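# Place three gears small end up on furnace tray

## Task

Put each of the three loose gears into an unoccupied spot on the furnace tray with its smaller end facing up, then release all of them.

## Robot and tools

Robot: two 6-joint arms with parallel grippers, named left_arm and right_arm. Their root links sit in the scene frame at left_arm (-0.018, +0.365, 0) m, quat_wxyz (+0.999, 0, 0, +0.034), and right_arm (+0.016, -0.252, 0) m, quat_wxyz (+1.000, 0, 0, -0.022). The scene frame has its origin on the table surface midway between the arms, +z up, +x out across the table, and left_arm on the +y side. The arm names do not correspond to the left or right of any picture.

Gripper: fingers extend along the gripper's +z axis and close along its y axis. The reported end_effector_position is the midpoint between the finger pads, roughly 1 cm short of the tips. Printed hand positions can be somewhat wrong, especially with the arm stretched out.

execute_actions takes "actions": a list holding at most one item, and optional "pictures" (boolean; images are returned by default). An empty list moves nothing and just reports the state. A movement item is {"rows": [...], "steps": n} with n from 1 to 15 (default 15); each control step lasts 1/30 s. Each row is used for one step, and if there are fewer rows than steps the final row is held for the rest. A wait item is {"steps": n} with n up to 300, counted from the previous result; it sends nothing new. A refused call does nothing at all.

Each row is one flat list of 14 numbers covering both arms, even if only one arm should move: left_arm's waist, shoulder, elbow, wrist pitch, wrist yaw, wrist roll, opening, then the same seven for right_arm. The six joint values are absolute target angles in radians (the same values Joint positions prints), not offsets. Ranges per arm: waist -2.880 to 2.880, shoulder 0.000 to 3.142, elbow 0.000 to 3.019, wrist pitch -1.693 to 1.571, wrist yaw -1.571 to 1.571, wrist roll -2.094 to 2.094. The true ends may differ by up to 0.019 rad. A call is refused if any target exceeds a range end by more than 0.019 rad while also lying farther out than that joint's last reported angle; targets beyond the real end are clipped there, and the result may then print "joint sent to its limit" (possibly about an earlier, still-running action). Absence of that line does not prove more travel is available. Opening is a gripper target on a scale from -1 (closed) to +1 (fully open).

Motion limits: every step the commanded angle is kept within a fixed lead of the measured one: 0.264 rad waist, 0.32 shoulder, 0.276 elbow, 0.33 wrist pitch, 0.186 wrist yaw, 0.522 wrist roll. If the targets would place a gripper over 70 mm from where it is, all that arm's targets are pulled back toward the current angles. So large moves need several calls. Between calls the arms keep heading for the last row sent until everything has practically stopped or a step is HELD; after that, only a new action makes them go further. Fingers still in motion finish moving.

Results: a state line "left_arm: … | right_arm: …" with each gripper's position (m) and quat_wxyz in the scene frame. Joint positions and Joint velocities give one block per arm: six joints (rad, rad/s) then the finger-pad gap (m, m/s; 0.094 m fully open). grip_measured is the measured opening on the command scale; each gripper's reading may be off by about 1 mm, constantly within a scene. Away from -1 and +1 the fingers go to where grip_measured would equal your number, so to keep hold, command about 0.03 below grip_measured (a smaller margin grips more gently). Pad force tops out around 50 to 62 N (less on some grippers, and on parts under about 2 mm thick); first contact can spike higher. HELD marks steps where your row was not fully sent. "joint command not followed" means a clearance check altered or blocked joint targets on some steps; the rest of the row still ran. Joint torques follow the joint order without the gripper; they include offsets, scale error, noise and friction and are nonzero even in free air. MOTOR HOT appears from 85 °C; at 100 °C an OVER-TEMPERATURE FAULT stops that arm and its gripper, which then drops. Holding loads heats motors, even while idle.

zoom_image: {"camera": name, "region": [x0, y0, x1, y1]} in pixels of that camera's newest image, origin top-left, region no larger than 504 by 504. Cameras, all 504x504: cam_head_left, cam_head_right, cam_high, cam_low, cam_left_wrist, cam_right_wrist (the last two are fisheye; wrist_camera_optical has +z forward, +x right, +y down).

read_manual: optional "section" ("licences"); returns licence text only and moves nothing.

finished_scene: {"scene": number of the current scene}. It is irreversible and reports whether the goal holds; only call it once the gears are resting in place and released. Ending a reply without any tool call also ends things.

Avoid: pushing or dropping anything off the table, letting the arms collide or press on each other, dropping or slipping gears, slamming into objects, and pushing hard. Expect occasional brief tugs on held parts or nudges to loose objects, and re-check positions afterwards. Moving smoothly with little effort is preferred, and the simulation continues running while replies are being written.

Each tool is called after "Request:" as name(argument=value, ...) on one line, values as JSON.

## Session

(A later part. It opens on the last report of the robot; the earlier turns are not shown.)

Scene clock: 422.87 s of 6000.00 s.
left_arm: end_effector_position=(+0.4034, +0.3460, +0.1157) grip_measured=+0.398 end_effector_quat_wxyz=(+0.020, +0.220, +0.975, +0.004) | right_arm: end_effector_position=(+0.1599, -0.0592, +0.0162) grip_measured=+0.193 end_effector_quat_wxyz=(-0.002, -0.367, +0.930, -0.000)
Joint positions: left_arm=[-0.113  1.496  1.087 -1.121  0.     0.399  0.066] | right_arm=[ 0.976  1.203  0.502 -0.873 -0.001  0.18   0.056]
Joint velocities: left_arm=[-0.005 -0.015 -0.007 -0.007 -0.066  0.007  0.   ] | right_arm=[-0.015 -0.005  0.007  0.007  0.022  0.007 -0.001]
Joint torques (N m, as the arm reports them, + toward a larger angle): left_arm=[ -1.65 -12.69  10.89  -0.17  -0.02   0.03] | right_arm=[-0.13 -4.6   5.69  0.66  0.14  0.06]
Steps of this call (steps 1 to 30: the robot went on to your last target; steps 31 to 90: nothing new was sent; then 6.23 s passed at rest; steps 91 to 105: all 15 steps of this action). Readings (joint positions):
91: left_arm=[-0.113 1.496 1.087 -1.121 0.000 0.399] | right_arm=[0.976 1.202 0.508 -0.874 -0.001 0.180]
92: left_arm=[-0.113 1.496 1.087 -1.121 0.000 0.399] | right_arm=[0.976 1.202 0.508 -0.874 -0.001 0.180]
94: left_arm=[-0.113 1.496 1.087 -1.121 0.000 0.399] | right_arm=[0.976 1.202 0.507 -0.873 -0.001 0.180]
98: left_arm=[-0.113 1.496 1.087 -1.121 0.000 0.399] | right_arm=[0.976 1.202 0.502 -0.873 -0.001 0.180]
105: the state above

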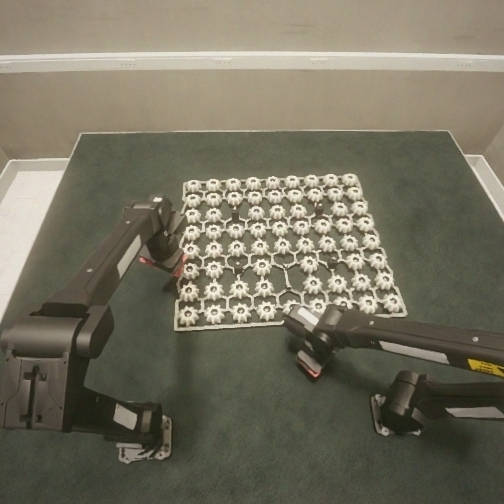

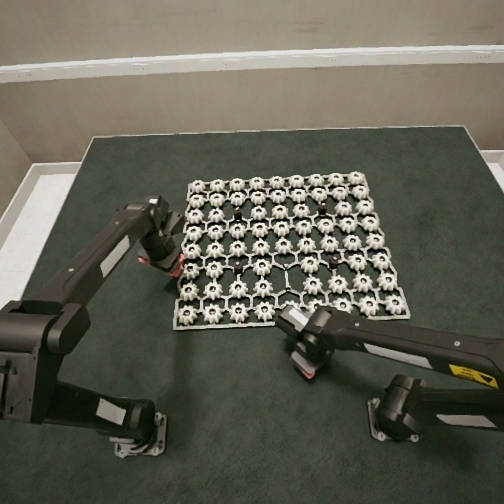

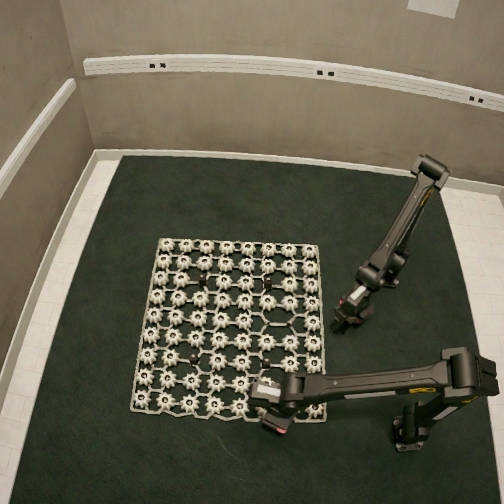

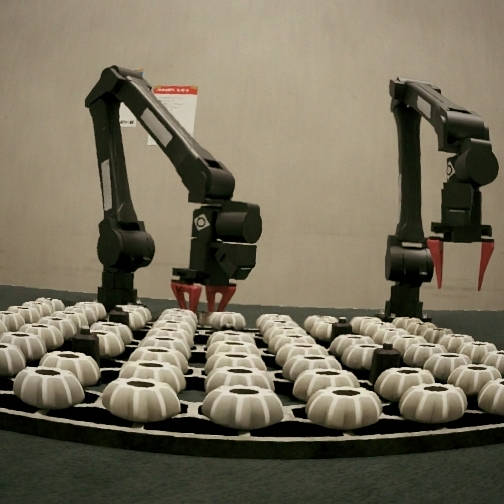

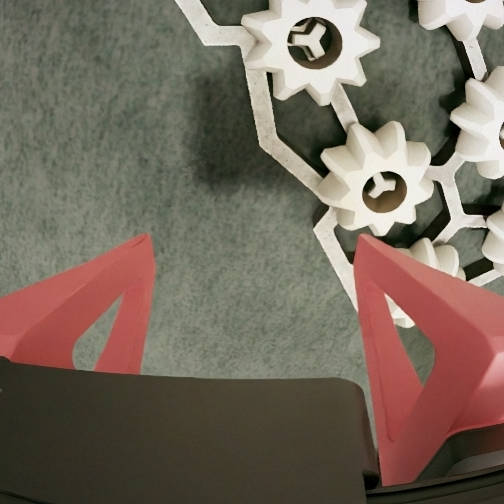

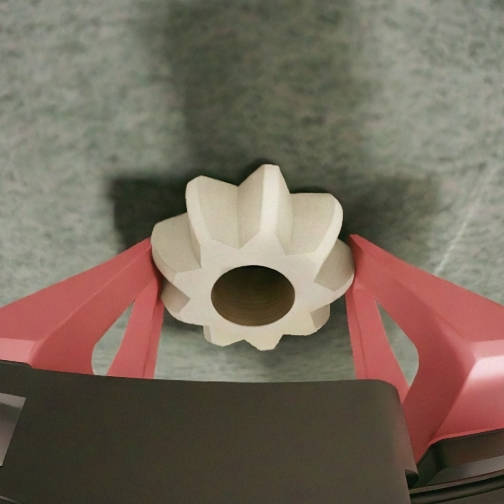

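Request:
execute_actions(actions=[{"rows": [[-0.12,1.5,1.118,-1.129,0,0.41,0.4,0.982,1.212,0.515,-0.878,0,0.19,0.155],[-0.12,1.5,1.118,-1.129,0,0.41,0.4,0.982,1.205,0.533,-0.890,0,0.19,0.155],[-0.12,1.5,1.118,-1.129,0,0.41,0.4,0.982,1.205,0.550,-0.905,0,0.19,0.155],[-0.12,1.5,1.118,-1.129,0,0.41,0.4,0.982,1.205,0.570,-0.924,0,0.19,0.155],[-0.12,1.5,1.118,-1.129,0,0.41,0.4,0.982,1.205,0.593,-0.946,0,0.18,0.155],[-0.12,1.5,1.118,-1.129,0,0.41,0.4,0.980,1.205,0.618,-0.970,0,0.17,0.155],[-0.12,1.5,1.118,-1.129,0,0.41,0.4,0.976,1.207,0.644,-0.995,0,0.15,0.155],[-0.12,1.5,1.118,-1.129,0,0.41,0.4,0.970,1.210,0.671,-1.020,0,0.13,0.155],[-0.12,1.5,1.118,-1.129,0,0.41,0.4,0.962,1.215,0.698,-1.044,0,0.11,0.155],[-0.12,1.5,1.118,-1.129,0,0.41,0.4,0.952,1.222,0.725,-1.066,0,0.09,0.155],[-0.12,1.5,1.118,-1.129,0,0.41,0.4,0.940,1.232,0.752,-1.085,0,0.07,0.155],[-0.12,1.5,1.118,-1.129,0,0.41,0.4,0.927,1.245,0.779,-1.101,0,0.05,0.155],[-0.12,1.5,1.118,-1.129,0,0.41,0.4,0.912,1.261,0.806,-1.113,0,0.03,0.155],[-0.12,1.5,1.118,-1.129,0,0.41,0.4,0.896,1.280,0.833,-1.121,0,0.01,0.155],[-0.12,1.5,1.118,-1.129,0,0.41,0.4,0.879,1.302,0.860,-1.125,0,-0.01,0.155]], "steps": 15}], pictures=false)

Request:
execute_actions(actions=[{"rows": [[-0.12,1.5,1.118,-1.129,0,0.41,0.4,0.861,1.326,0.887,-1.125,0,-0.03,0.155],[-0.12,1.5,1.118,-1.129,0,0.41,0.4,0.842,1.352,0.914,-1.123,0,-0.05,0.155],[-0.12,1.5,1.118,-1.129,0,0.41,0.4,0.822,1.379,0.941,-1.119,0,-0.07,0.155],[-0.12,1.5,1.118,-1.129,0,0.41,0.4,0.802,1.407,0.968,-1.114,0,-0.09,0.155],[-0.12,1.5,1.118,-1.129,0,0.41,0.4,0.782,1.435,0.994,-1.109,0,-0.11,0.155],[-0.12,1.5,1.118,-1.129,0,0.41,0.4,0.762,1.463,1.019,-1.104,0,-0.13,0.155],[-0.12,1.5,1.118,-1.129,0,0.41,0.4,0.742,1.490,1.043,-1.099,0,-0.15,0.155],[-0.12,1.5,1.118,-1.129,0,0.41,0.4,0.723,1.516,1.066,-1.094,0,-0.17,0.155],[-0.12,1.5,1.118,-1.129,0,0.41,0.4,0.705,1.540,1.087,-1.089,0,-0.18,0.155],[-0.12,1.5,1.118,-1.129,0,0.41,0.4,0.689,1.562,1.105,-1.084,0,-0.19,0.155],[-0.12,1.5,1.118,-1.129,0,0.41,0.4,0.675,1.581,1.121,-1.080,0,-0.20,0.155],[-0.12,1.5,1.118,-1.129,0,0.41,0.4,0.663,1.597,1.134,-1.077,0,-0.20,0.155],[-0.12,1.5,1.118,-1.129,0,0.41,0.4,0.653,1.609,1.143,-1.074,0,-0.20,0.155],[-0.12,1.5,1.118,-1.129,0,0.41,0.4,0.646,1.617,1.149,-1.072,0,-0.20,0.155],[-0.12,1.5,1.118,-1.129,0,0.41,0.4,0.641,1.622,1.152,-1.070,0,-0.20,0.155]], "steps": 15}], pictures=false)

Request:
execute_actions(actions=[{"steps": 18}])

Scene clock: 449.77 s of 6000.00 s.
left_arm: end_effector_position=(+0.4034, +0.3460, +0.1157) grip_measured=+0.398 end_effector_quat_wxyz=(+0.020, +0.220, +0.975, +0.004) | right_arm: end_effector_position=(+0.2073, -0.0219, +0.0857) grip_measured=+0.193 end_effector_quat_wxyz=(-0.008, -0.392, +0.920, -0.003)
Joint positions: left_arm=[-0.113  1.496  1.087 -1.121  0.     0.399  0.066] | right_arm=[ 0.924  1.247  0.757 -1.098 -0.001  0.073  0.056]
Joint velocities: left_arm=[ 0.005 -0.024 -0.012 -0.007  0.066 -0.007  0.   ] | right_arm=[-0.474  0.444  0.95  -0.247  0.022 -0.623  0.001]
Joint torques (N m, as the arm reports them, + toward a larger angle): left_arm=[ -1.98 -12.59  10.87  -0.13  -0.03   0.01] | right_arm=[-1.81 -5.8  10.46 -0.06  0.12 -0.14]
Steps of this call (steps 1 to 15: the robot went on to your last target; steps 16 to 90: nothing new was sent; then 23.40 s passed at rest; steps 91 to 105: all 15 steps of this action). Readings (joint positions):
91: left_arm=[-0.113 1.496 1.087 -1.121 0.000 0.399] | right_arm=[0.976 1.203 0.502 -0.873 -0.001 0.180]
92: left_arm=[-0.113 1.496 1.087 -1.121 0.000 0.399] | right_arm=[0.976 1.203 0.502 -0.874 -0.001 0.180]
94: left_arm=[-0.113 1.496 1.087 -1.121 0.000 0.399] | right_arm=[0.976 1.203 0.504 -0.886 -0.001 0.180]
98: left_arm=[-0.113 1.496 1.087 -1.121 0.000 0.399] | right_arm=[0.976 1.203 0.546 -0.970 -0.001 0.170]
105: the state above

Scene clock: 450.27 s of 6000.00 s.
left_arm: end_effector_position=(+0.4034, +0.3460, +0.1157) grip_measured=+0.398 end_effector_quat_wxyz=(+0.020, +0.220, +0.975, +0.004) | right_arm: end_effector_position=(+0.3692, -0.0080, +0.0715) grip_measured=+0.193 end_effector_quat_wxyz=(-0.013, -0.375, +0.927, -0.002)
Joint positions: left_arm=[-0.113  1.496  1.087 -1.121  0.     0.399  0.066] | right_arm=[ 0.65   1.607  1.089 -1.079 -0.001 -0.164  0.056]
Joint velocities: left_arm=[-0.024 -0.005  0.007  0.002 -0.037  0.037 -0.001] | right_arm=[-0.317  0.317  0.178  0.09  -0.051 -0.168  0.   ]
Joint torques (N m, as the arm reports them, + toward a larger angle): left_arm=[ -1.82 -12.37  10.85  -0.24  -0.03   0.04] | right_arm=[  0.27 -14.83  10.8    0.25   0.09  -0.17]
Steps of this call (steps 1 to 15: all 15 steps of this action). Readings (joint positions):
1: left_arm=[-0.113 1.496 1.087 -1.121 0.000 0.399] | right_arm=[0.907 1.264 0.790 -1.104 -0.001 0.055]
2: left_arm=[-0.113 1.496 1.087 -1.121 0.000 0.399] | right_arm=[0.889 1.284 0.820 -1.108 -0.001 0.037]
4: left_arm=[-0.113 1.496 1.087 -1.121 0.000 0.399] | right_arm=[0.850 1.332 0.878 -1.108 -0.001 -0.001]
8: left_arm=[-0.113 1.496 1.087 -1.121 0.000 0.399] | right_arm=[0.768 1.449 0.980 -1.106 -0.001 -0.078]
15: the state above

Scene clock: 450.87 s of 6000.00 s.
left_arm: end_effector_position=(+0.4034, +0.3460, +0.1157) grip_measured=+0.398 end_effector_quat_wxyz=(+0.020, +0.220, +0.975, +0.004) | right_arm: end_effector_position=(+0.3759, -0.0121, +0.0679) grip_measured=+0.193 end_effector_quat_wxyz=(-0.014, -0.379, +0.925, -0.003)
Joint positions: left_arm=[-0.113  1.496  1.087 -1.121  0.     0.399  0.066] | right_arm=[ 0.634  1.621  1.096 -1.075 -0.    -0.189  0.056]
Joint velocities: left_arm=[ 0.005 -0.005  0.007  0.007 -0.007 -0.007  0.001] | right_arm=[-0.015 -0.005 -0.012  0.002 -0.022 -0.022 -0.001]
Joint torques (N m, as the arm reports them, + toward a larger angle): left_arm=[ -1.92 -12.64  10.86  -0.17  -0.02   0.01] | right_arm=[ -0.01 -14.58  11.03   0.32   0.09  -0.18]
Steps of this call (steps 1 to 18: the robot went on to your last target). Readings (joint positions):
1: left_arm=[-0.113 1.496 1.087 -1.121 0.000 0.399] | right_arm=[0.641 1.616 1.093 -1.076 -0.001 -0.168]
2: left_arm=[-0.113 1.496 1.087 -1.121 0.000 0.399] | right_arm=[0.635 1.620 1.094 -1.075 -0.000 -0.173]
4: left_arm=[-0.113 1.496 1.087 -1.121 0.000 0.399] | right_arm=[0.631 1.621 1.094 -1.075 -0.000 -0.178]
8: left_arm=[-0.113 1.496 1.087 -1.121 0.000 0.399] | right_arm=[0.633 1.621 1.096 -1.075 -0.000 -0.185]
18: the state above

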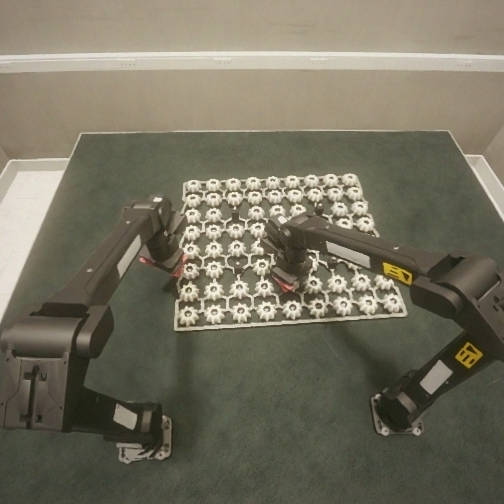

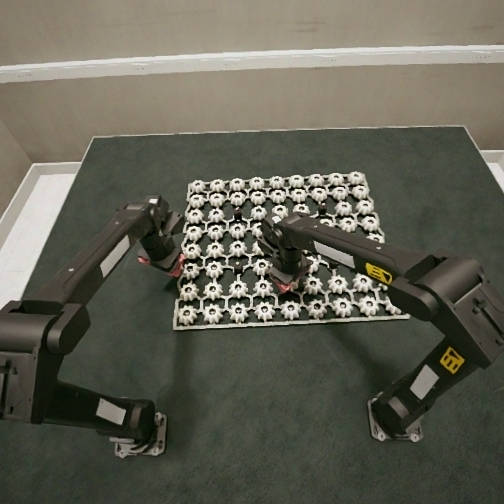

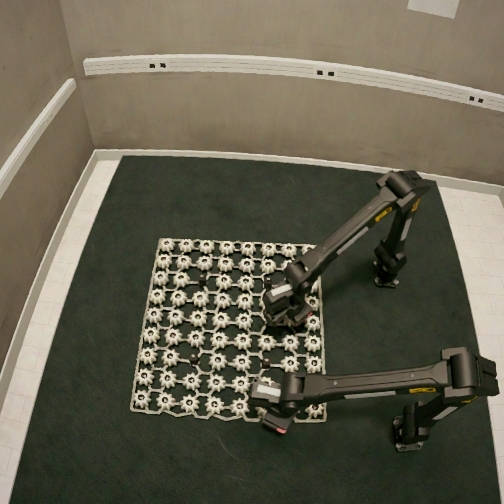

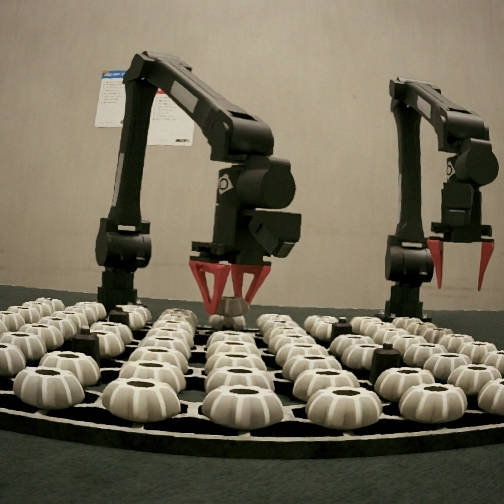

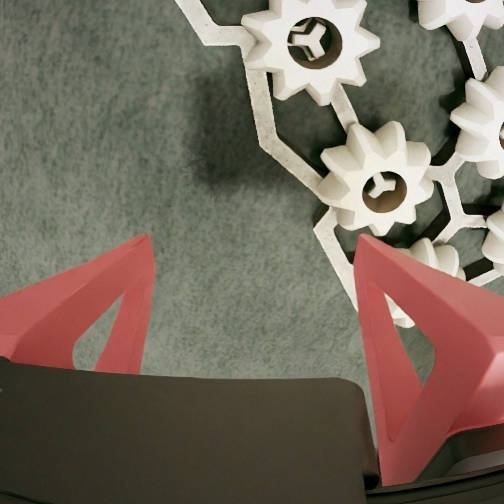

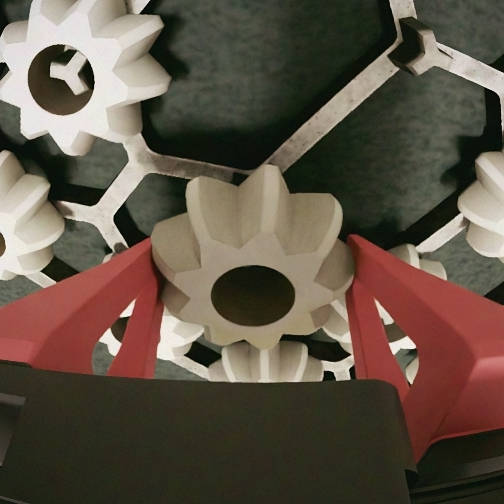

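Request:
zoom_image(camera="cam_right_wrist", region=[120, 40, 420, 220])

Region (120, 40, 420, 220) of cam_right_wrist's 504x504 image, scaled by 1.680, with more detail than that image has; it fills the top 302 rows of this view, and the rest is white.

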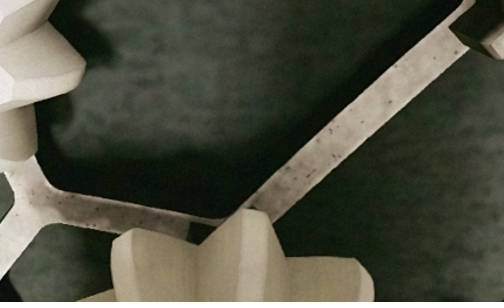

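Request:
execute_actions(actions=[{"rows": [[-0.12,1.5,1.118,-1.129,0,0.41,0.4,0.638,1.625,1.130,-1.066,0,-0.20,0.155],[-0.12,1.5,1.118,-1.129,0,0.41,0.4,0.636,1.628,1.108,-1.064,0,-0.20,0.155],[-0.12,1.5,1.118,-1.129,0,0.41,0.4,0.636,1.630,1.092,-1.061,0,-0.20,0.155],[-0.12,1.5,1.118,-1.129,0,0.41,0.4,0.636,1.632,1.086,-1.055,0,-0.20,0.155],[-0.12,1.5,1.118,-1.129,0,0.41,0.4,0.636,1.634,1.082,-1.048,0,-0.20,0.155],[-0.12,1.5,1.118,-1.129,0,0.41,0.4,0.636,1.635,1.078,-1.040,0,-0.20,0.155],[-0.12,1.5,1.118,-1.129,0,0.41,0.4,0.636,1.635,1.074,-1.032,0,-0.20,0.155],[-0.12,1.5,1.118,-1.129,0,0.41,0.4,0.636,1.635,1.070,-1.024,0,-0.20,0.155],[-0.12,1.5,1.118,-1.129,0,0.41,0.4,0.636,1.635,1.067,-1.017,0,-0.20,0.155],[-0.12,1.5,1.118,-1.129,0,0.41,0.4,0.636,1.635,1.064,-1.012,0,-0.20,0.155],[-0.12,1.5,1.118,-1.129,0,0.41,0.4,0.636,1.635,1.062,-1.009,0,-0.20,0.155]], "steps": 15}], pictures=false)

Request:
execute_actions(actions=[{"steps": 8}])

Scene clock: 471.30 s of 6000.00 s.
left_arm: end_effector_position=(+0.4034, +0.3460, +0.1157) grip_measured=+0.398 end_effector_quat_wxyz=(+0.020, +0.220, +0.975, +0.004) | right_arm: end_effector_position=(+0.3735, -0.0137, +0.0562) grip_measured=+0.193 end_effector_quat_wxyz=(-0.006, -0.379, +0.925, -0.001)
Joint positions: left_arm=[-0.113  1.496  1.087 -1.121  0.     0.399  0.066] | right_arm=[ 0.634  1.621  1.06  -1.022 -0.    -0.189  0.056]
Joint velocities: left_arm=[-0.015 -0.005  0.002 -0.017 -0.081 -0.081 -0.001] | right_arm=[-0.015 -0.005  0.017  0.066 -0.037  0.022 -0.   ]
Joint torques (N m, as the arm reports them, + toward a larger angle): left_arm=[ -1.79 -12.23  10.86  -0.22  -0.01   0.01] | right_arm=[ -0.42 -13.42   7.1    0.59   0.09  -0.17]
Steps of this call (steps 1 to 15: the robot went on to your last target; steps 16 to 90: nothing new was sent; then 16.93 s passed at rest; steps 91 to 105: all 15 steps of this action). Readings (joint positions):
91: left_arm=[-0.113 1.496 1.087 -1.121 0.000 0.399] | right_arm=[0.634 1.621 1.096 -1.075 -0.000 -0.189]
92: left_arm=[-0.113 1.496 1.087 -1.121 0.000 0.399] | right_arm=[0.634 1.621 1.096 -1.075 -0.000 -0.189]
94: left_arm=[-0.113 1.496 1.087 -1.121 0.000 0.399] | right_arm=[0.634 1.621 1.095 -1.072 -0.000 -0.189]
98: left_arm=[-0.113 1.496 1.087 -1.121 0.000 0.399] | right_arm=[0.634 1.621 1.080 -1.049 -0.000 -0.189]
105: the state above

Scene clock: 471.57 s of 6000.00 s.
left_arm: end_effector_position=(+0.4034, +0.3460, +0.1157) grip_measured=+0.398 end_effector_quat_wxyz=(+0.020, +0.220, +0.975, +0.004) | right_arm: end_effector_position=(+0.3738, -0.0134, +0.0562) grip_measured=+0.193 end_effector_quat_wxyz=(-0.006, -0.379, +0.925, -0.001)
Joint positions: left_arm=[-0.113  1.496  1.087 -1.121  0.     0.399  0.066] | right_arm=[ 0.634  1.621  1.06  -1.021 -0.    -0.189  0.056]
Joint velocities: left_arm=[ 0.005 -0.005 -0.012 -0.007  0.007  0.051 -0.001] | right_arm=[ 0.005 -0.024 -0.002 -0.017  0.007 -0.022 -0.   ]
Joint torques (N m, as the arm reports them, + toward a larger angle): left_arm=[ -1.82 -12.5   10.84  -0.27  -0.02   0.02] | right_arm=[ -0.35 -13.23   7.05   0.63   0.08  -0.17]
Steps of this call (steps 1 to 8: the robot went on to your last target). Readings (joint positions):
1: left_arm=[-0.113 1.496 1.087 -1.121 0.000 0.399] | right_arm=[0.634 1.621 1.060 -1.021 -0.000 -0.189]
2: left_arm=[-0.113 1.496 1.087 -1.121 0.000 0.399] | right_arm=[0.634 1.621 1.060 -1.021 -0.000 -0.189]
4: left_arm=[-0.113 1.496 1.087 -1.121 0.000 0.399] | right_arm=[0.634 1.621 1.060 -1.021 -0.000 -0.189]
8: the state above

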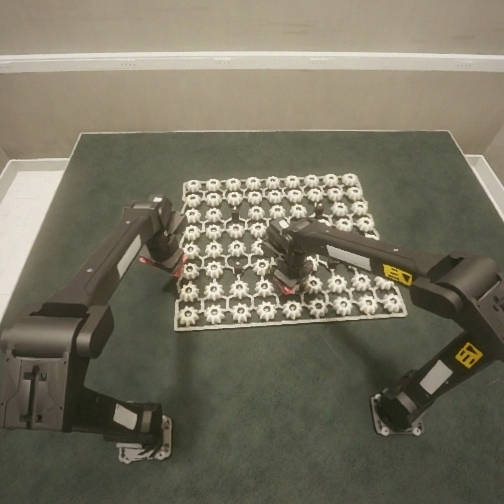

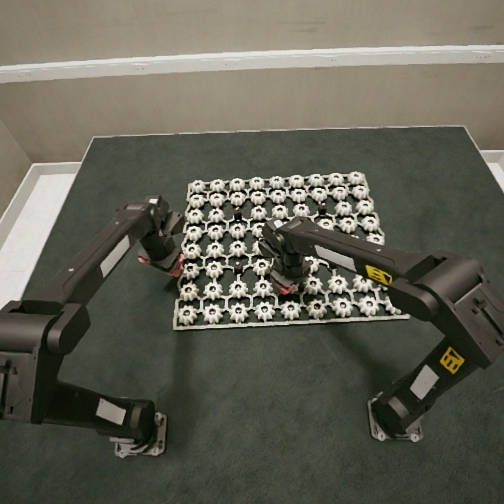

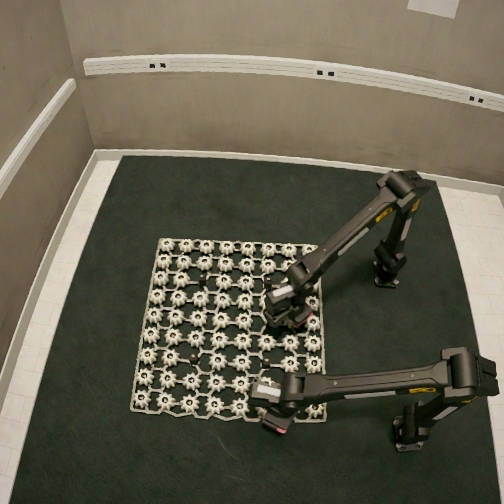

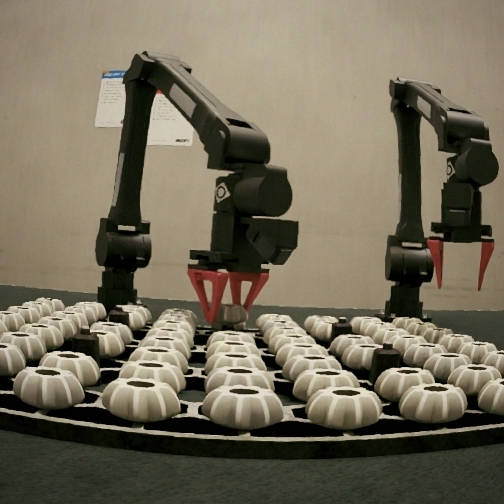

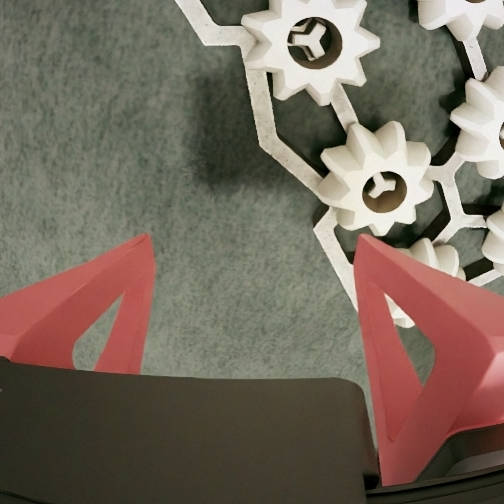

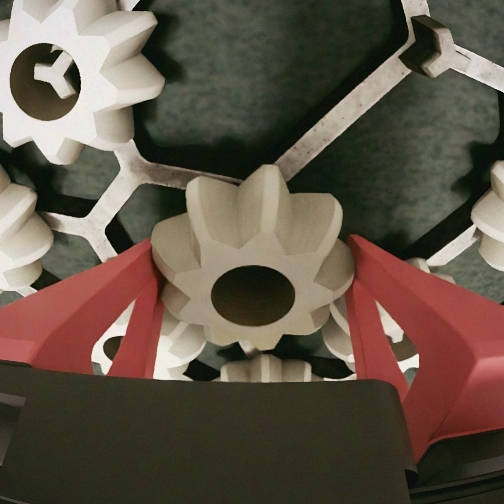

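Request:
zoom_image(camera="cam_right_wrist", region=[120, 40, 420, 220])

Region (120, 40, 420, 220) of cam_right_wrist's 504x504 image, scaled by 1.680, with more detail than that image has; it fills the top 302 rows of this view, and the rest is white.

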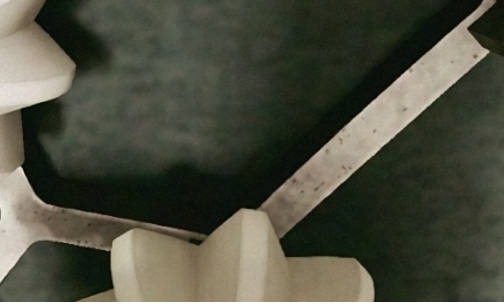

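Request:
execute_actions(actions=[{"rows": [[-0.12,1.5,1.118,-1.129,0,0.41,0.4,0.632,1.635,1.062,-1.005,0,-0.20,0.155],[-0.12,1.5,1.118,-1.129,0,0.41,0.4,0.629,1.635,1.062,-1.001,0,-0.20,0.155],[-0.12,1.5,1.118,-1.129,0,0.41,0.4,0.626,1.635,1.062,-0.997,0,-0.20,0.155],[-0.12,1.5,1.118,-1.129,0,0.41,0.4,0.624,1.635,1.062,-0.993,0,-0.20,0.155],[-0.12,1.5,1.118,-1.129,0,0.41,0.4,0.624,1.635,1.062,-0.991,0,-0.20,0.155]], "steps": 15}])

Request:
zoom_image(camera="cam_right_wrist", region=[120, 40, 420, 220])

Scene clock: 484.93 s of 6000.00 s.
left_arm: end_effector_position=(+0.4034, +0.3460, +0.1157) grip_measured=+0.398 end_effector_quat_wxyz=(+0.020, +0.220, +0.975, +0.004) | right_arm: end_effector_position=(+0.3778, -0.0116, +0.0562) grip_measured=+0.193 end_effector_quat_wxyz=(+0.003, -0.379, +0.926, +0.001)
Joint positions: left_arm=[-0.113  1.496  1.087 -1.121  0.     0.399  0.066] | right_arm=[ 0.632  1.621  1.06  -1.003 -0.    -0.189  0.056]
Joint velocities: left_arm=[-0.005 -0.024  0.002  0.002 -0.095 -0.051  0.   ] | right_arm=[-0.015  0.005  0.007  0.002  0.081  0.022 -0.001]
Joint torques (N m, as the arm reports them, + toward a larger angle): left_arm=[ -1.86 -12.72  10.94  -0.19  -0.02   0.04] | right_arm=[ -1.06 -13.35   7.11   0.67   0.09  -0.17]
Steps of this call (steps 1 to 15: the robot went on to your last target; steps 16 to 90: nothing new was sent; then 9.87 s passed at rest; steps 91 to 105: all 15 steps of this action). Readings (joint positions):
91: left_arm=[-0.113 1.496 1.087 -1.121 0.000 0.399] | right_arm=[0.634 1.621 1.060 -1.020 -0.000 -0.189]
92: left_arm=[-0.113 1.496 1.087 -1.121 0.000 0.399] | right_arm=[0.634 1.621 1.060 -1.019 -0.000 -0.189]
94: left_arm=[-0.113 1.496 1.087 -1.121 0.000 0.399] | right_arm=[0.634 1.621 1.060 -1.013 -0.000 -0.189]
98: left_arm=[-0.113 1.496 1.087 -1.121 0.000 0.399] | right_arm=[0.633 1.621 1.060 -1.003 -0.000 -0.189]
105: the state above

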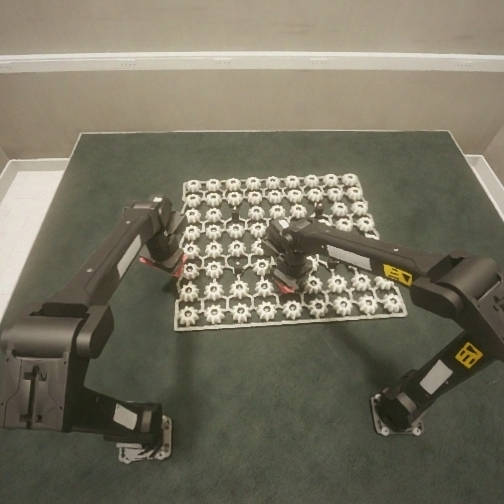

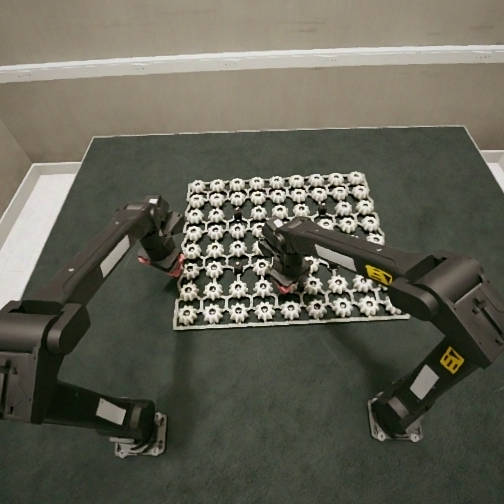

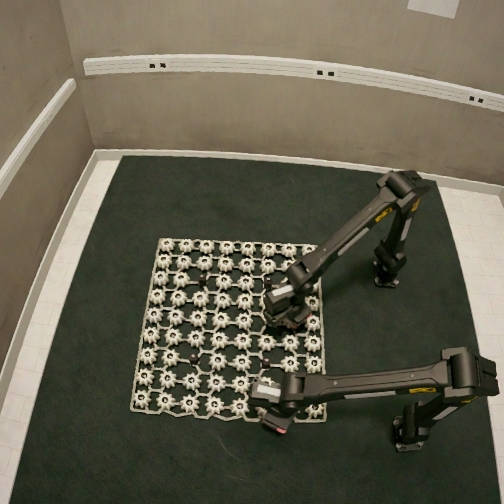

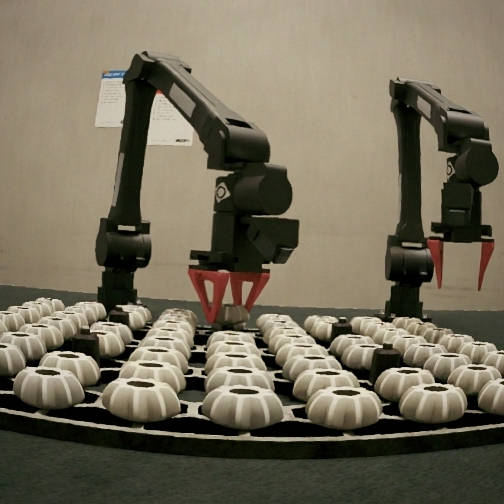

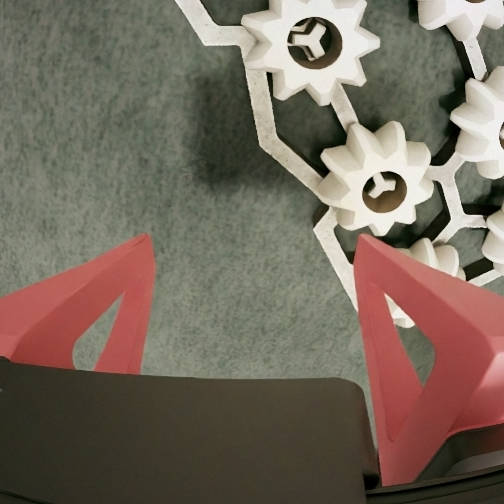

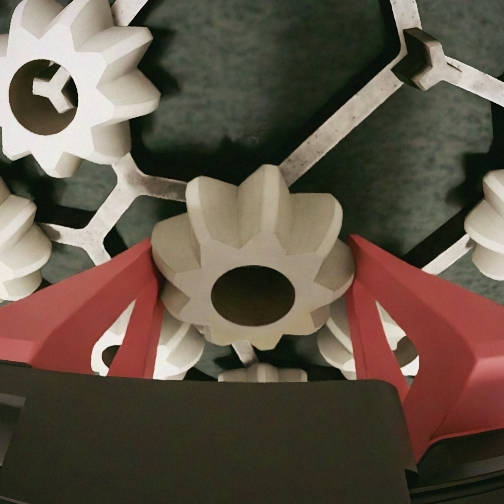

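Region (120, 40, 420, 220) of cam_right_wrist's 504x504 image, scaled by 1.680, with more detail than that image has; it fills the top 302 rows of this view, and the rest is white.

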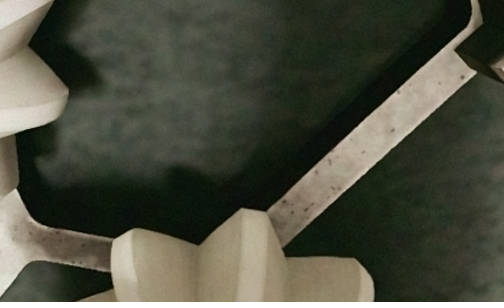

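Request:
execute_actions(actions=[{"rows": [[-0.12,1.5,1.118,-1.129,0,0.41,0.4,0.626,1.641,1.062,-0.991,0,-0.20,0.155],[-0.12,1.5,1.118,-1.129,0,0.41,0.4,0.626,1.646,1.062,-0.991,0,-0.20,0.155],[-0.12,1.5,1.118,-1.129,0,0.41,0.4,0.626,1.650,1.062,-0.990,0,-0.20,0.155],[-0.12,1.5,1.118,-1.129,0,0.41,0.4,0.626,1.654,1.062,-0.989,0,-0.20,0.155],[-0.12,1.5,1.118,-1.129,0,0.41,0.4,0.626,1.658,1.062,-0.988,0,-0.20,0.155],[-0.12,1.5,1.118,-1.129,0,0.41,0.4,0.626,1.662,1.062,-0.986,0,-0.20,0.155],[-0.12,1.5,1.118,-1.129,0,0.41,0.4,0.626,1.666,1.062,-0.985,0,-0.20,0.155],[-0.12,1.5,1.118,-1.129,0,0.41,0.4,0.626,1.670,1.062,-0.984,0,-0.20,0.155],[-0.12,1.5,1.118,-1.129,0,0.41,0.4,0.626,1.674,1.062,-0.982,0,-0.20,0.155],[-0.12,1.5,1.118,-1.129,0,0.41,0.4,0.626,1.678,1.062,-0.981,0,-0.20,0.155],[-0.12,1.5,1.118,-1.129,0,0.41,0.4,0.626,1.682,1.062,-0.980,0,-0.20,0.155],[-0.12,1.5,1.118,-1.129,0,0.41,0.4,0.626,1.686,1.062,-0.978,0,-0.20,0.155],[-0.12,1.5,1.118,-1.129,0,0.41,0.4,0.626,1.690,1.062,-0.977,0,-0.20,0.155],[-0.12,1.5,1.118,-1.129,0,0.41,0.4,0.626,1.693,1.062,-0.976,0,-0.20,0.155],[-0.12,1.5,1.118,-1.129,0,0.41,0.4,0.626,1.696,1.062,-0.975,0,-0.20,0.155]], "steps": 15}], pictures=false)

Request:
execute_actions(actions=[{"steps": 10}])

Scene clock: 497.57 s of 6000.00 s.
left_arm: end_effector_position=(+0.4034, +0.3460, +0.1157) grip_measured=+0.398 end_effector_quat_wxyz=(+0.020, +0.220, +0.975, +0.004) | right_arm: end_effector_position=(+0.3775, -0.0118, +0.0361) grip_measured=+0.193 end_effector_quat_wxyz=(-0.013, -0.379, +0.925, -0.002)
Joint positions: left_arm=[-0.113  1.496  1.087 -1.121  0.     0.399  0.066] | right_arm=[ 0.632  1.67   1.06  -0.988 -0.    -0.189  0.056]
Joint velocities: left_arm=[-0.005 -0.015  0.017 -0.017 -0.022 -0.095  0.001] | right_arm=[-0.005 -0.005 -0.002 -0.002  0.007 -0.037 -0.   ]
Joint torques (N m, as the arm reports them, + toward a larger angle): left_arm=[ -1.58 -12.7   10.87  -0.2   -0.04   0.03] | right_arm=[ -1.14 -12.71   6.79   0.62   0.07  -0.17]
Steps of this call (steps 1 to 15: the robot went on to your last target; steps 16 to 90: nothing new was sent; then 9.13 s passed at rest; steps 91 to 105: all 15 steps of this action). Readings (joint positions):
91: left_arm=[-0.113 1.496 1.087 -1.121 0.000 0.399] | right_arm=[0.632 1.621 1.060 -1.003 -0.000 -0.189]
92: left_arm=[-0.113 1.496 1.087 -1.121 0.000 0.399] | right_arm=[0.632 1.622 1.060 -1.003 -0.000 -0.189]
94: left_arm=[-0.113 1.496 1.087 -1.121 0.000 0.399] | right_arm=[0.632 1.625 1.060 -1.002 -0.000 -0.189]
98: left_arm=[-0.113 1.496 1.087 -1.121 0.000 0.399] | right_arm=[0.632 1.640 1.060 -0.998 -0.000 -0.189]
105: the state above

Scene clock: 497.90 s of 6000.00 s.
left_arm: end_effector_position=(+0.4034, +0.3460, +0.1157) grip_measured=+0.398 end_effector_quat_wxyz=(+0.020, +0.220, +0.975, +0.004) | right_arm: end_effector_position=(+0.3776, -0.0117, +0.0361) grip_measured=+0.193 end_effector_quat_wxyz=(-0.013, -0.379, +0.925, -0.002)
Joint positions: left_arm=[-0.113  1.496  1.087 -1.121  0.     0.399  0.066] | right_arm=[ 0.632  1.67   1.06  -0.987 -0.    -0.189  0.056]
Joint velocities: left_arm=[-0.005 -0.005 -0.007  0.007 -0.095 -0.007 -0.   ] | right_arm=[-0.005 -0.005 -0.017  0.002 -0.022 -0.066 -0.   ]
Joint torques (N m, as the arm reports them, + toward a larger angle): left_arm=[ -1.65 -12.55  10.85  -0.18  -0.04   0.01] | right_arm=[ -0.97 -12.77   6.86   0.6    0.08  -0.17]
Steps of this call (steps 1 to 10: the robot went on to your last target). Readings (joint positions):
1: left_arm=[-0.113 1.496 1.087 -1.121 0.000 0.399] | right_arm=[0.632 1.670 1.060 -0.988 -0.000 -0.189]
2: left_arm=[-0.113 1.496 1.087 -1.121 0.000 0.399] | right_arm=[0.632 1.670 1.060 -0.987 -0.000 -0.189]
4: left_arm=[-0.113 1.496 1.087 -1.121 0.000 0.399] | right_arm=[0.632 1.670 1.060 -0.987 -0.000 -0.189]
8: left_arm=[-0.113 1.496 1.087 -1.121 0.000 0.399] | right_arm=[0.632 1.670 1.060 -0.987 -0.000 -0.189]
10: the state above

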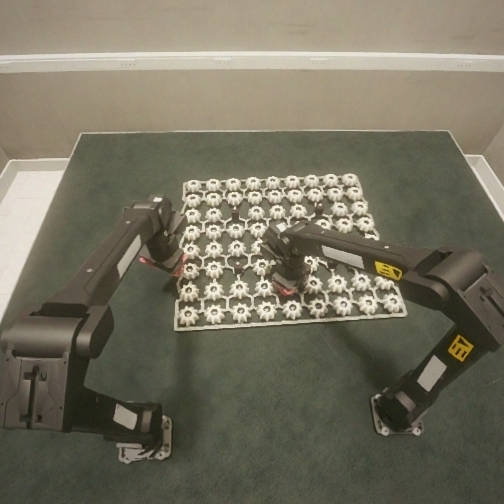

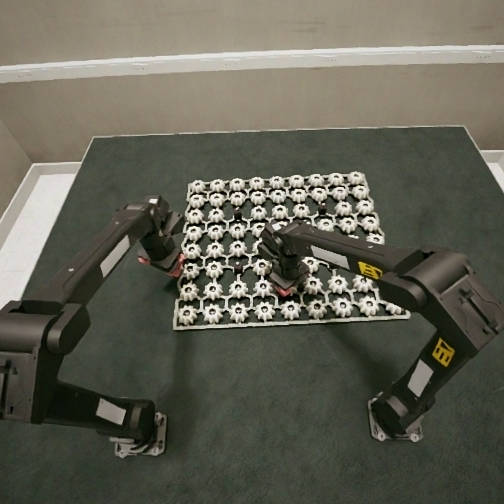

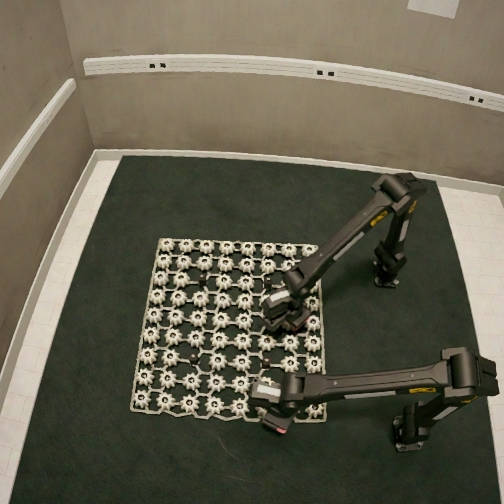

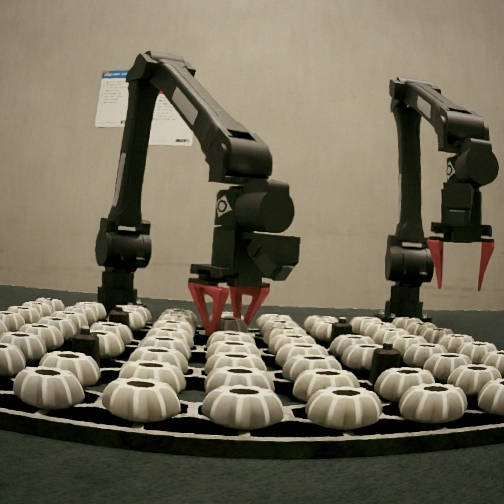

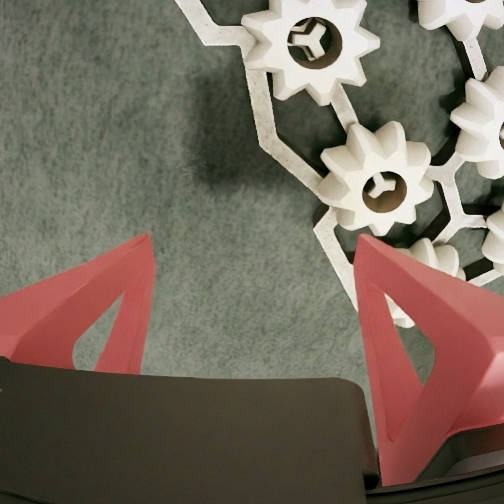

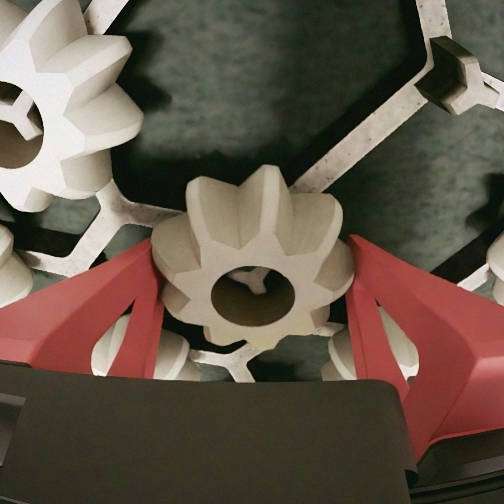

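Request:
execute_actions(actions=[{"rows": [[-0.12,1.5,1.118,-1.129,0,0.41,0.4,0.626,1.701,1.062,-0.974,0,-0.20,0.155],[-0.12,1.5,1.118,-1.129,0,0.41,0.4,0.626,1.705,1.062,-0.973,0,-0.20,0.155],[-0.12,1.5,1.118,-1.129,0,0.41,0.4,0.626,1.707,1.062,-0.973,0,-0.20,0.155],[-0.12,1.5,1.118,-1.129,0,0.41,0.4,0.626,1.707,1.062,-0.973,0,-0.20,0.155],[-0.12,1.5,1.118,-1.129,0,0.41,0.4,0.626,1.707,1.062,-0.973,0,-0.20,0.155],[-0.12,1.5,1.118,-1.129,0,0.41,0.4,0.626,1.695,1.062,-0.978,0,-0.20,0.17],[-0.12,1.5,1.118,-1.129,0,0.41,0.4,0.628,1.683,1.062,-0.982,0,-0.20,0.20],[-0.12,1.5,1.118,-1.129,0,0.41,0.4,0.630,1.675,1.062,-0.982,0,-0.20,0.23],[-0.12,1.5,1.118,-1.129,0,0.41,0.4,0.630,1.675,1.062,-0.982,0,-0.20,0.27],[-0.12,1.5,1.118,-1.129,0,0.41,0.4,0.630,1.675,1.062,-0.982,0,-0.20,0.31],[-0.12,1.5,1.118,-1.129,0,0.41,0.4,0.630,1.675,1.062,-0.982,0,-0.20,0.35],[-0.12,1.5,1.118,-1.129,0,0.41,0.4,0.630,1.675,1.062,-0.982,0,-0.20,0.40]], "steps": 15}], pictures=false)

Request:
execute_actions(actions=[{"rows": [[-0.12,1.5,1.118,-1.129,0,0.41,0.4,0.630,1.658,1.066,-0.988,0,-0.20,0.4],[-0.12,1.5,1.118,-1.129,0,0.41,0.4,0.630,1.643,1.070,-0.994,0,-0.20,0.4],[-0.12,1.5,1.118,-1.129,0,0.41,0.4,0.630,1.631,1.074,-1.000,0,-0.20,0.4],[-0.12,1.5,1.118,-1.129,0,0.41,0.4,0.630,1.620,1.078,-1.006,0,-0.20,0.4],[-0.12,1.5,1.118,-1.129,0,0.41,0.4,0.630,1.609,1.082,-1.013,0,-0.20,0.4],[-0.12,1.5,1.118,-1.129,0,0.41,0.4,0.630,1.598,1.086,-1.020,0,-0.20,0.4],[-0.12,1.5,1.118,-1.129,0,0.41,0.4,0.630,1.587,1.090,-1.027,0,-0.20,0.4],[-0.12,1.5,1.118,-1.129,0,0.41,0.4,0.630,1.576,1.094,-1.034,0,-0.20,0.4],[-0.12,1.5,1.118,-1.129,0,0.41,0.4,0.630,1.565,1.098,-1.041,0,-0.20,0.4],[-0.12,1.5,1.118,-1.129,0,0.41,0.4,0.630,1.555,1.100,-1.048,0,-0.20,0.4],[-0.12,1.5,1.118,-1.129,0,0.41,0.4,0.630,1.546,1.100,-1.054,0,-0.20,0.4],[-0.12,1.5,1.118,-1.129,0,0.41,0.4,0.630,1.538,1.100,-1.059,0,-0.20,0.4],[-0.12,1.5,1.118,-1.129,0,0.41,0.4,0.630,1.532,1.100,-1.063,0,-0.20,0.4],[-0.12,1.5,1.118,-1.129,0,0.41,0.4,0.630,1.528,1.100,-1.066,0,-0.20,0.4],[-0.12,1.5,1.118,-1.129,0,0.41,0.4,0.630,1.525,1.100,-1.068,0,-0.20,0.4]], "steps": 15}], pictures=false)

Request:
execute_actions(actions=[{"steps": 12}])

Scene clock: 516.90 s of 6000.00 s.
left_arm: end_effector_position=(+0.4034, +0.3460, +0.1157) grip_measured=+0.398 end_effector_quat_wxyz=(+0.020, +0.220, +0.975, +0.004) | right_arm: end_effector_position=(+0.3776, -0.0118, +0.0361) grip_measured=+0.398 end_effector_quat_wxyz=(-0.013, -0.379, +0.925, -0.003)
Joint positions: left_arm=[-0.113  1.496  1.087 -1.121  0.     0.399  0.066] | right_arm=[ 0.632  1.67   1.06  -0.987 -0.    -0.19   0.066]
Joint velocities: left_arm=[-0.005 -0.005  0.012  0.007 -0.007  0.051  0.   ] | right_arm=[-0.005 -0.024  0.007  0.007  0.022  0.037 -0.   ]
Joint torques (N m, as the arm reports them, + toward a larger angle): left_arm=[ -1.86 -12.48  10.89  -0.16  -0.03   0.03] | right_arm=[ -0.85 -14.62   6.86   0.36   0.08  -0.17]
Steps of this call (steps 1 to 15: the robot went on to your last target; steps 16 to 90: nothing new was sent; then 15.50 s passed at rest; steps 91 to 105: all 15 steps of this action). Readings (joint positions):
91: left_arm=[-0.113 1.496 1.087 -1.121 0.000 0.399] | right_arm=[0.632 1.670 1.060 -0.987 -0.000 -0.189]
92: left_arm=[-0.113 1.496 1.087 -1.121 0.000 0.399] | right_arm=[0.632 1.670 1.060 -0.987 -0.000 -0.189]
94: left_arm=[-0.113 1.496 1.087 -1.121 0.000 0.399] | right_arm=[0.632 1.670 1.060 -0.987 -0.000 -0.189]
98: left_arm=[-0.113 1.496 1.087 -1.121 0.000 0.399] | right_arm=[0.632 1.670 1.060 -0.987 -0.000 -0.189]
105: the state above

Scene clock: 517.40 s of 6000.00 s.
left_arm: end_effector_position=(+0.4034, +0.3460, +0.1157) grip_measured=+0.398 end_effector_quat_wxyz=(+0.020, +0.220, +0.975, +0.004) | right_arm: end_effector_position=(+0.3722, -0.0153, +0.0910) grip_measured=+0.399 end_effector_quat_wxyz=(+0.022, -0.379, +0.925, +0.005)
Joint positions: left_arm=[-0.113  1.496  1.087 -1.121  0.     0.399  0.066] | right_arm=[ 0.632  1.536  1.06  -1.05  -0.    -0.19   0.066]
Joint velocities: left_arm=[-0.015 -0.005 -0.007 -0.012  0.007 -0.007 -0.   ] | right_arm=[-0.005 -0.239  0.017 -0.129 -0.007  0.007 -0.001]
Joint torques (N m, as the arm reports them, + toward a larger angle): left_arm=[ -2.03 -12.67  10.95  -0.17  -0.02   0.01] | right_arm=[ -0.82 -13.16  10.21  -0.07   0.07  -0.17]
Steps of this call (steps 1 to 15: all 15 steps of this action). Readings (joint positions):
1: left_arm=[-0.113 1.496 1.087 -1.121 0.000 0.399] | right_arm=[0.632 1.670 1.060 -0.987 -0.000 -0.190]
2: left_arm=[-0.113 1.496 1.087 -1.121 0.000 0.399] | right_arm=[0.632 1.669 1.060 -0.987 -0.000 -0.190]
4: left_arm=[-0.113 1.496 1.087 -1.121 0.000 0.399] | right_arm=[0.632 1.664 1.060 -0.990 -0.000 -0.190]
8: left_arm=[-0.113 1.496 1.087 -1.121 0.000 0.399] | right_arm=[0.632 1.627 1.060 -1.010 -0.000 -0.190]
15: the state above

Scene clock: 517.80 s of 6000.00 s.
left_arm: end_effector_position=(+0.4034, +0.3460, +0.1157) grip_measured=+0.398 end_effector_quat_wxyz=(+0.020, +0.220, +0.975, +0.004) | right_arm: end_effector_position=(+0.3713, -0.0160, +0.0957) grip_measured=+0.399 end_effector_quat_wxyz=(+0.025, -0.379, +0.925, +0.005)
Joint positions: left_arm=[-0.113  1.496  1.087 -1.121  0.     0.399  0.066] | right_arm=[ 0.632  1.524  1.06  -1.057 -0.    -0.19   0.066]
Joint velocities: left_arm=[ 0.005  0.005 -0.012 -0.002  0.037  0.037 -0.   ] | right_arm=[-0.015 -0.005 -0.017 -0.012 -0.081  0.051 -0.002]
Joint torques (N m, as the arm reports them, + toward a larger angle): left_arm=[ -2.03 -12.68  10.92  -0.23  -0.03   0.01] | right_arm=[ -0.79 -13.42  10.23  -0.13   0.07  -0.17]
Steps of this call (steps 1 to 12: the robot went on to your last target). Readings (joint positions):
1: left_arm=[-0.113 1.496 1.087 -1.121 0.000 0.399] | right_arm=[0.632 1.529 1.060 -1.053 -0.000 -0.190]
2: left_arm=[-0.113 1.496 1.087 -1.121 0.000 0.399] | right_arm=[0.632 1.525 1.060 -1.055 -0.000 -0.190]
4: left_arm=[-0.113 1.496 1.087 -1.121 0.000 0.399] | right_arm=[0.632 1.524 1.060 -1.056 -0.000 -0.190]
8: left_arm=[-0.113 1.496 1.087 -1.121 0.000 0.399] | right_arm=[0.632 1.524 1.060 -1.057 -0.000 -0.190]
12: the state above

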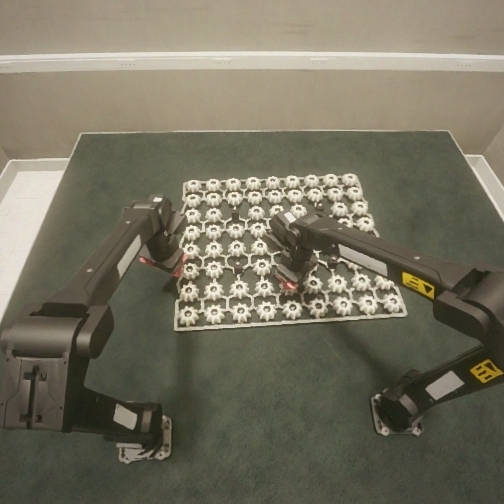

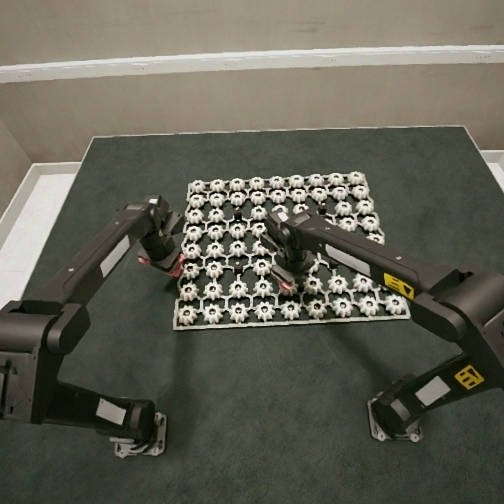

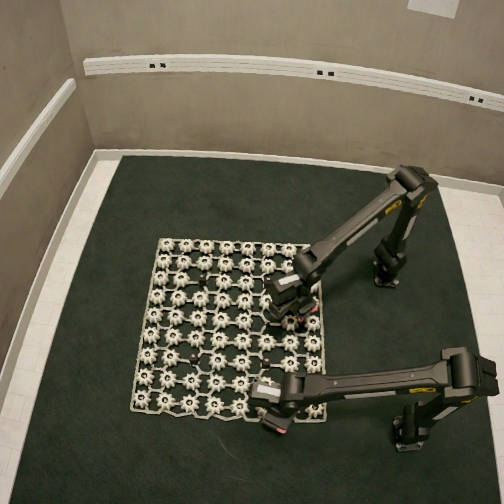

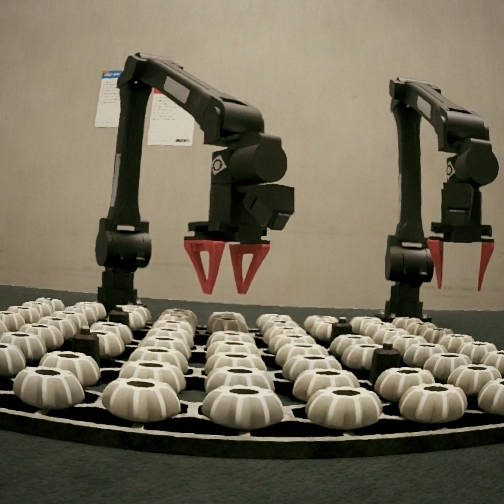

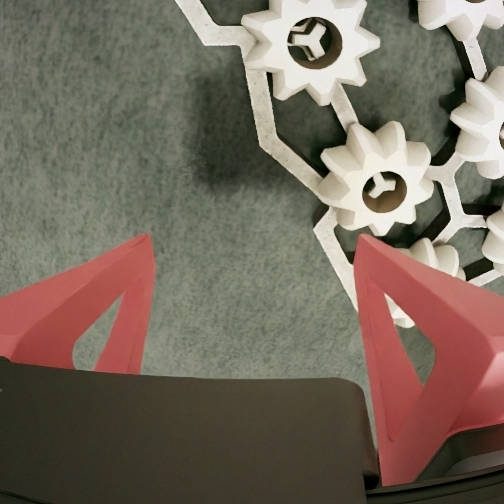

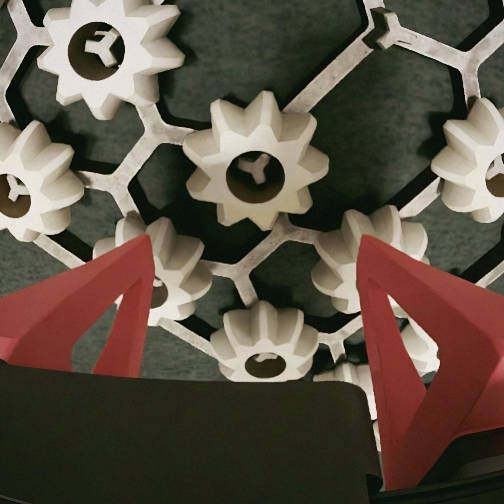

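All three placed.

Request:
finished_scene(scene=1)

The scene is finished: the task was done.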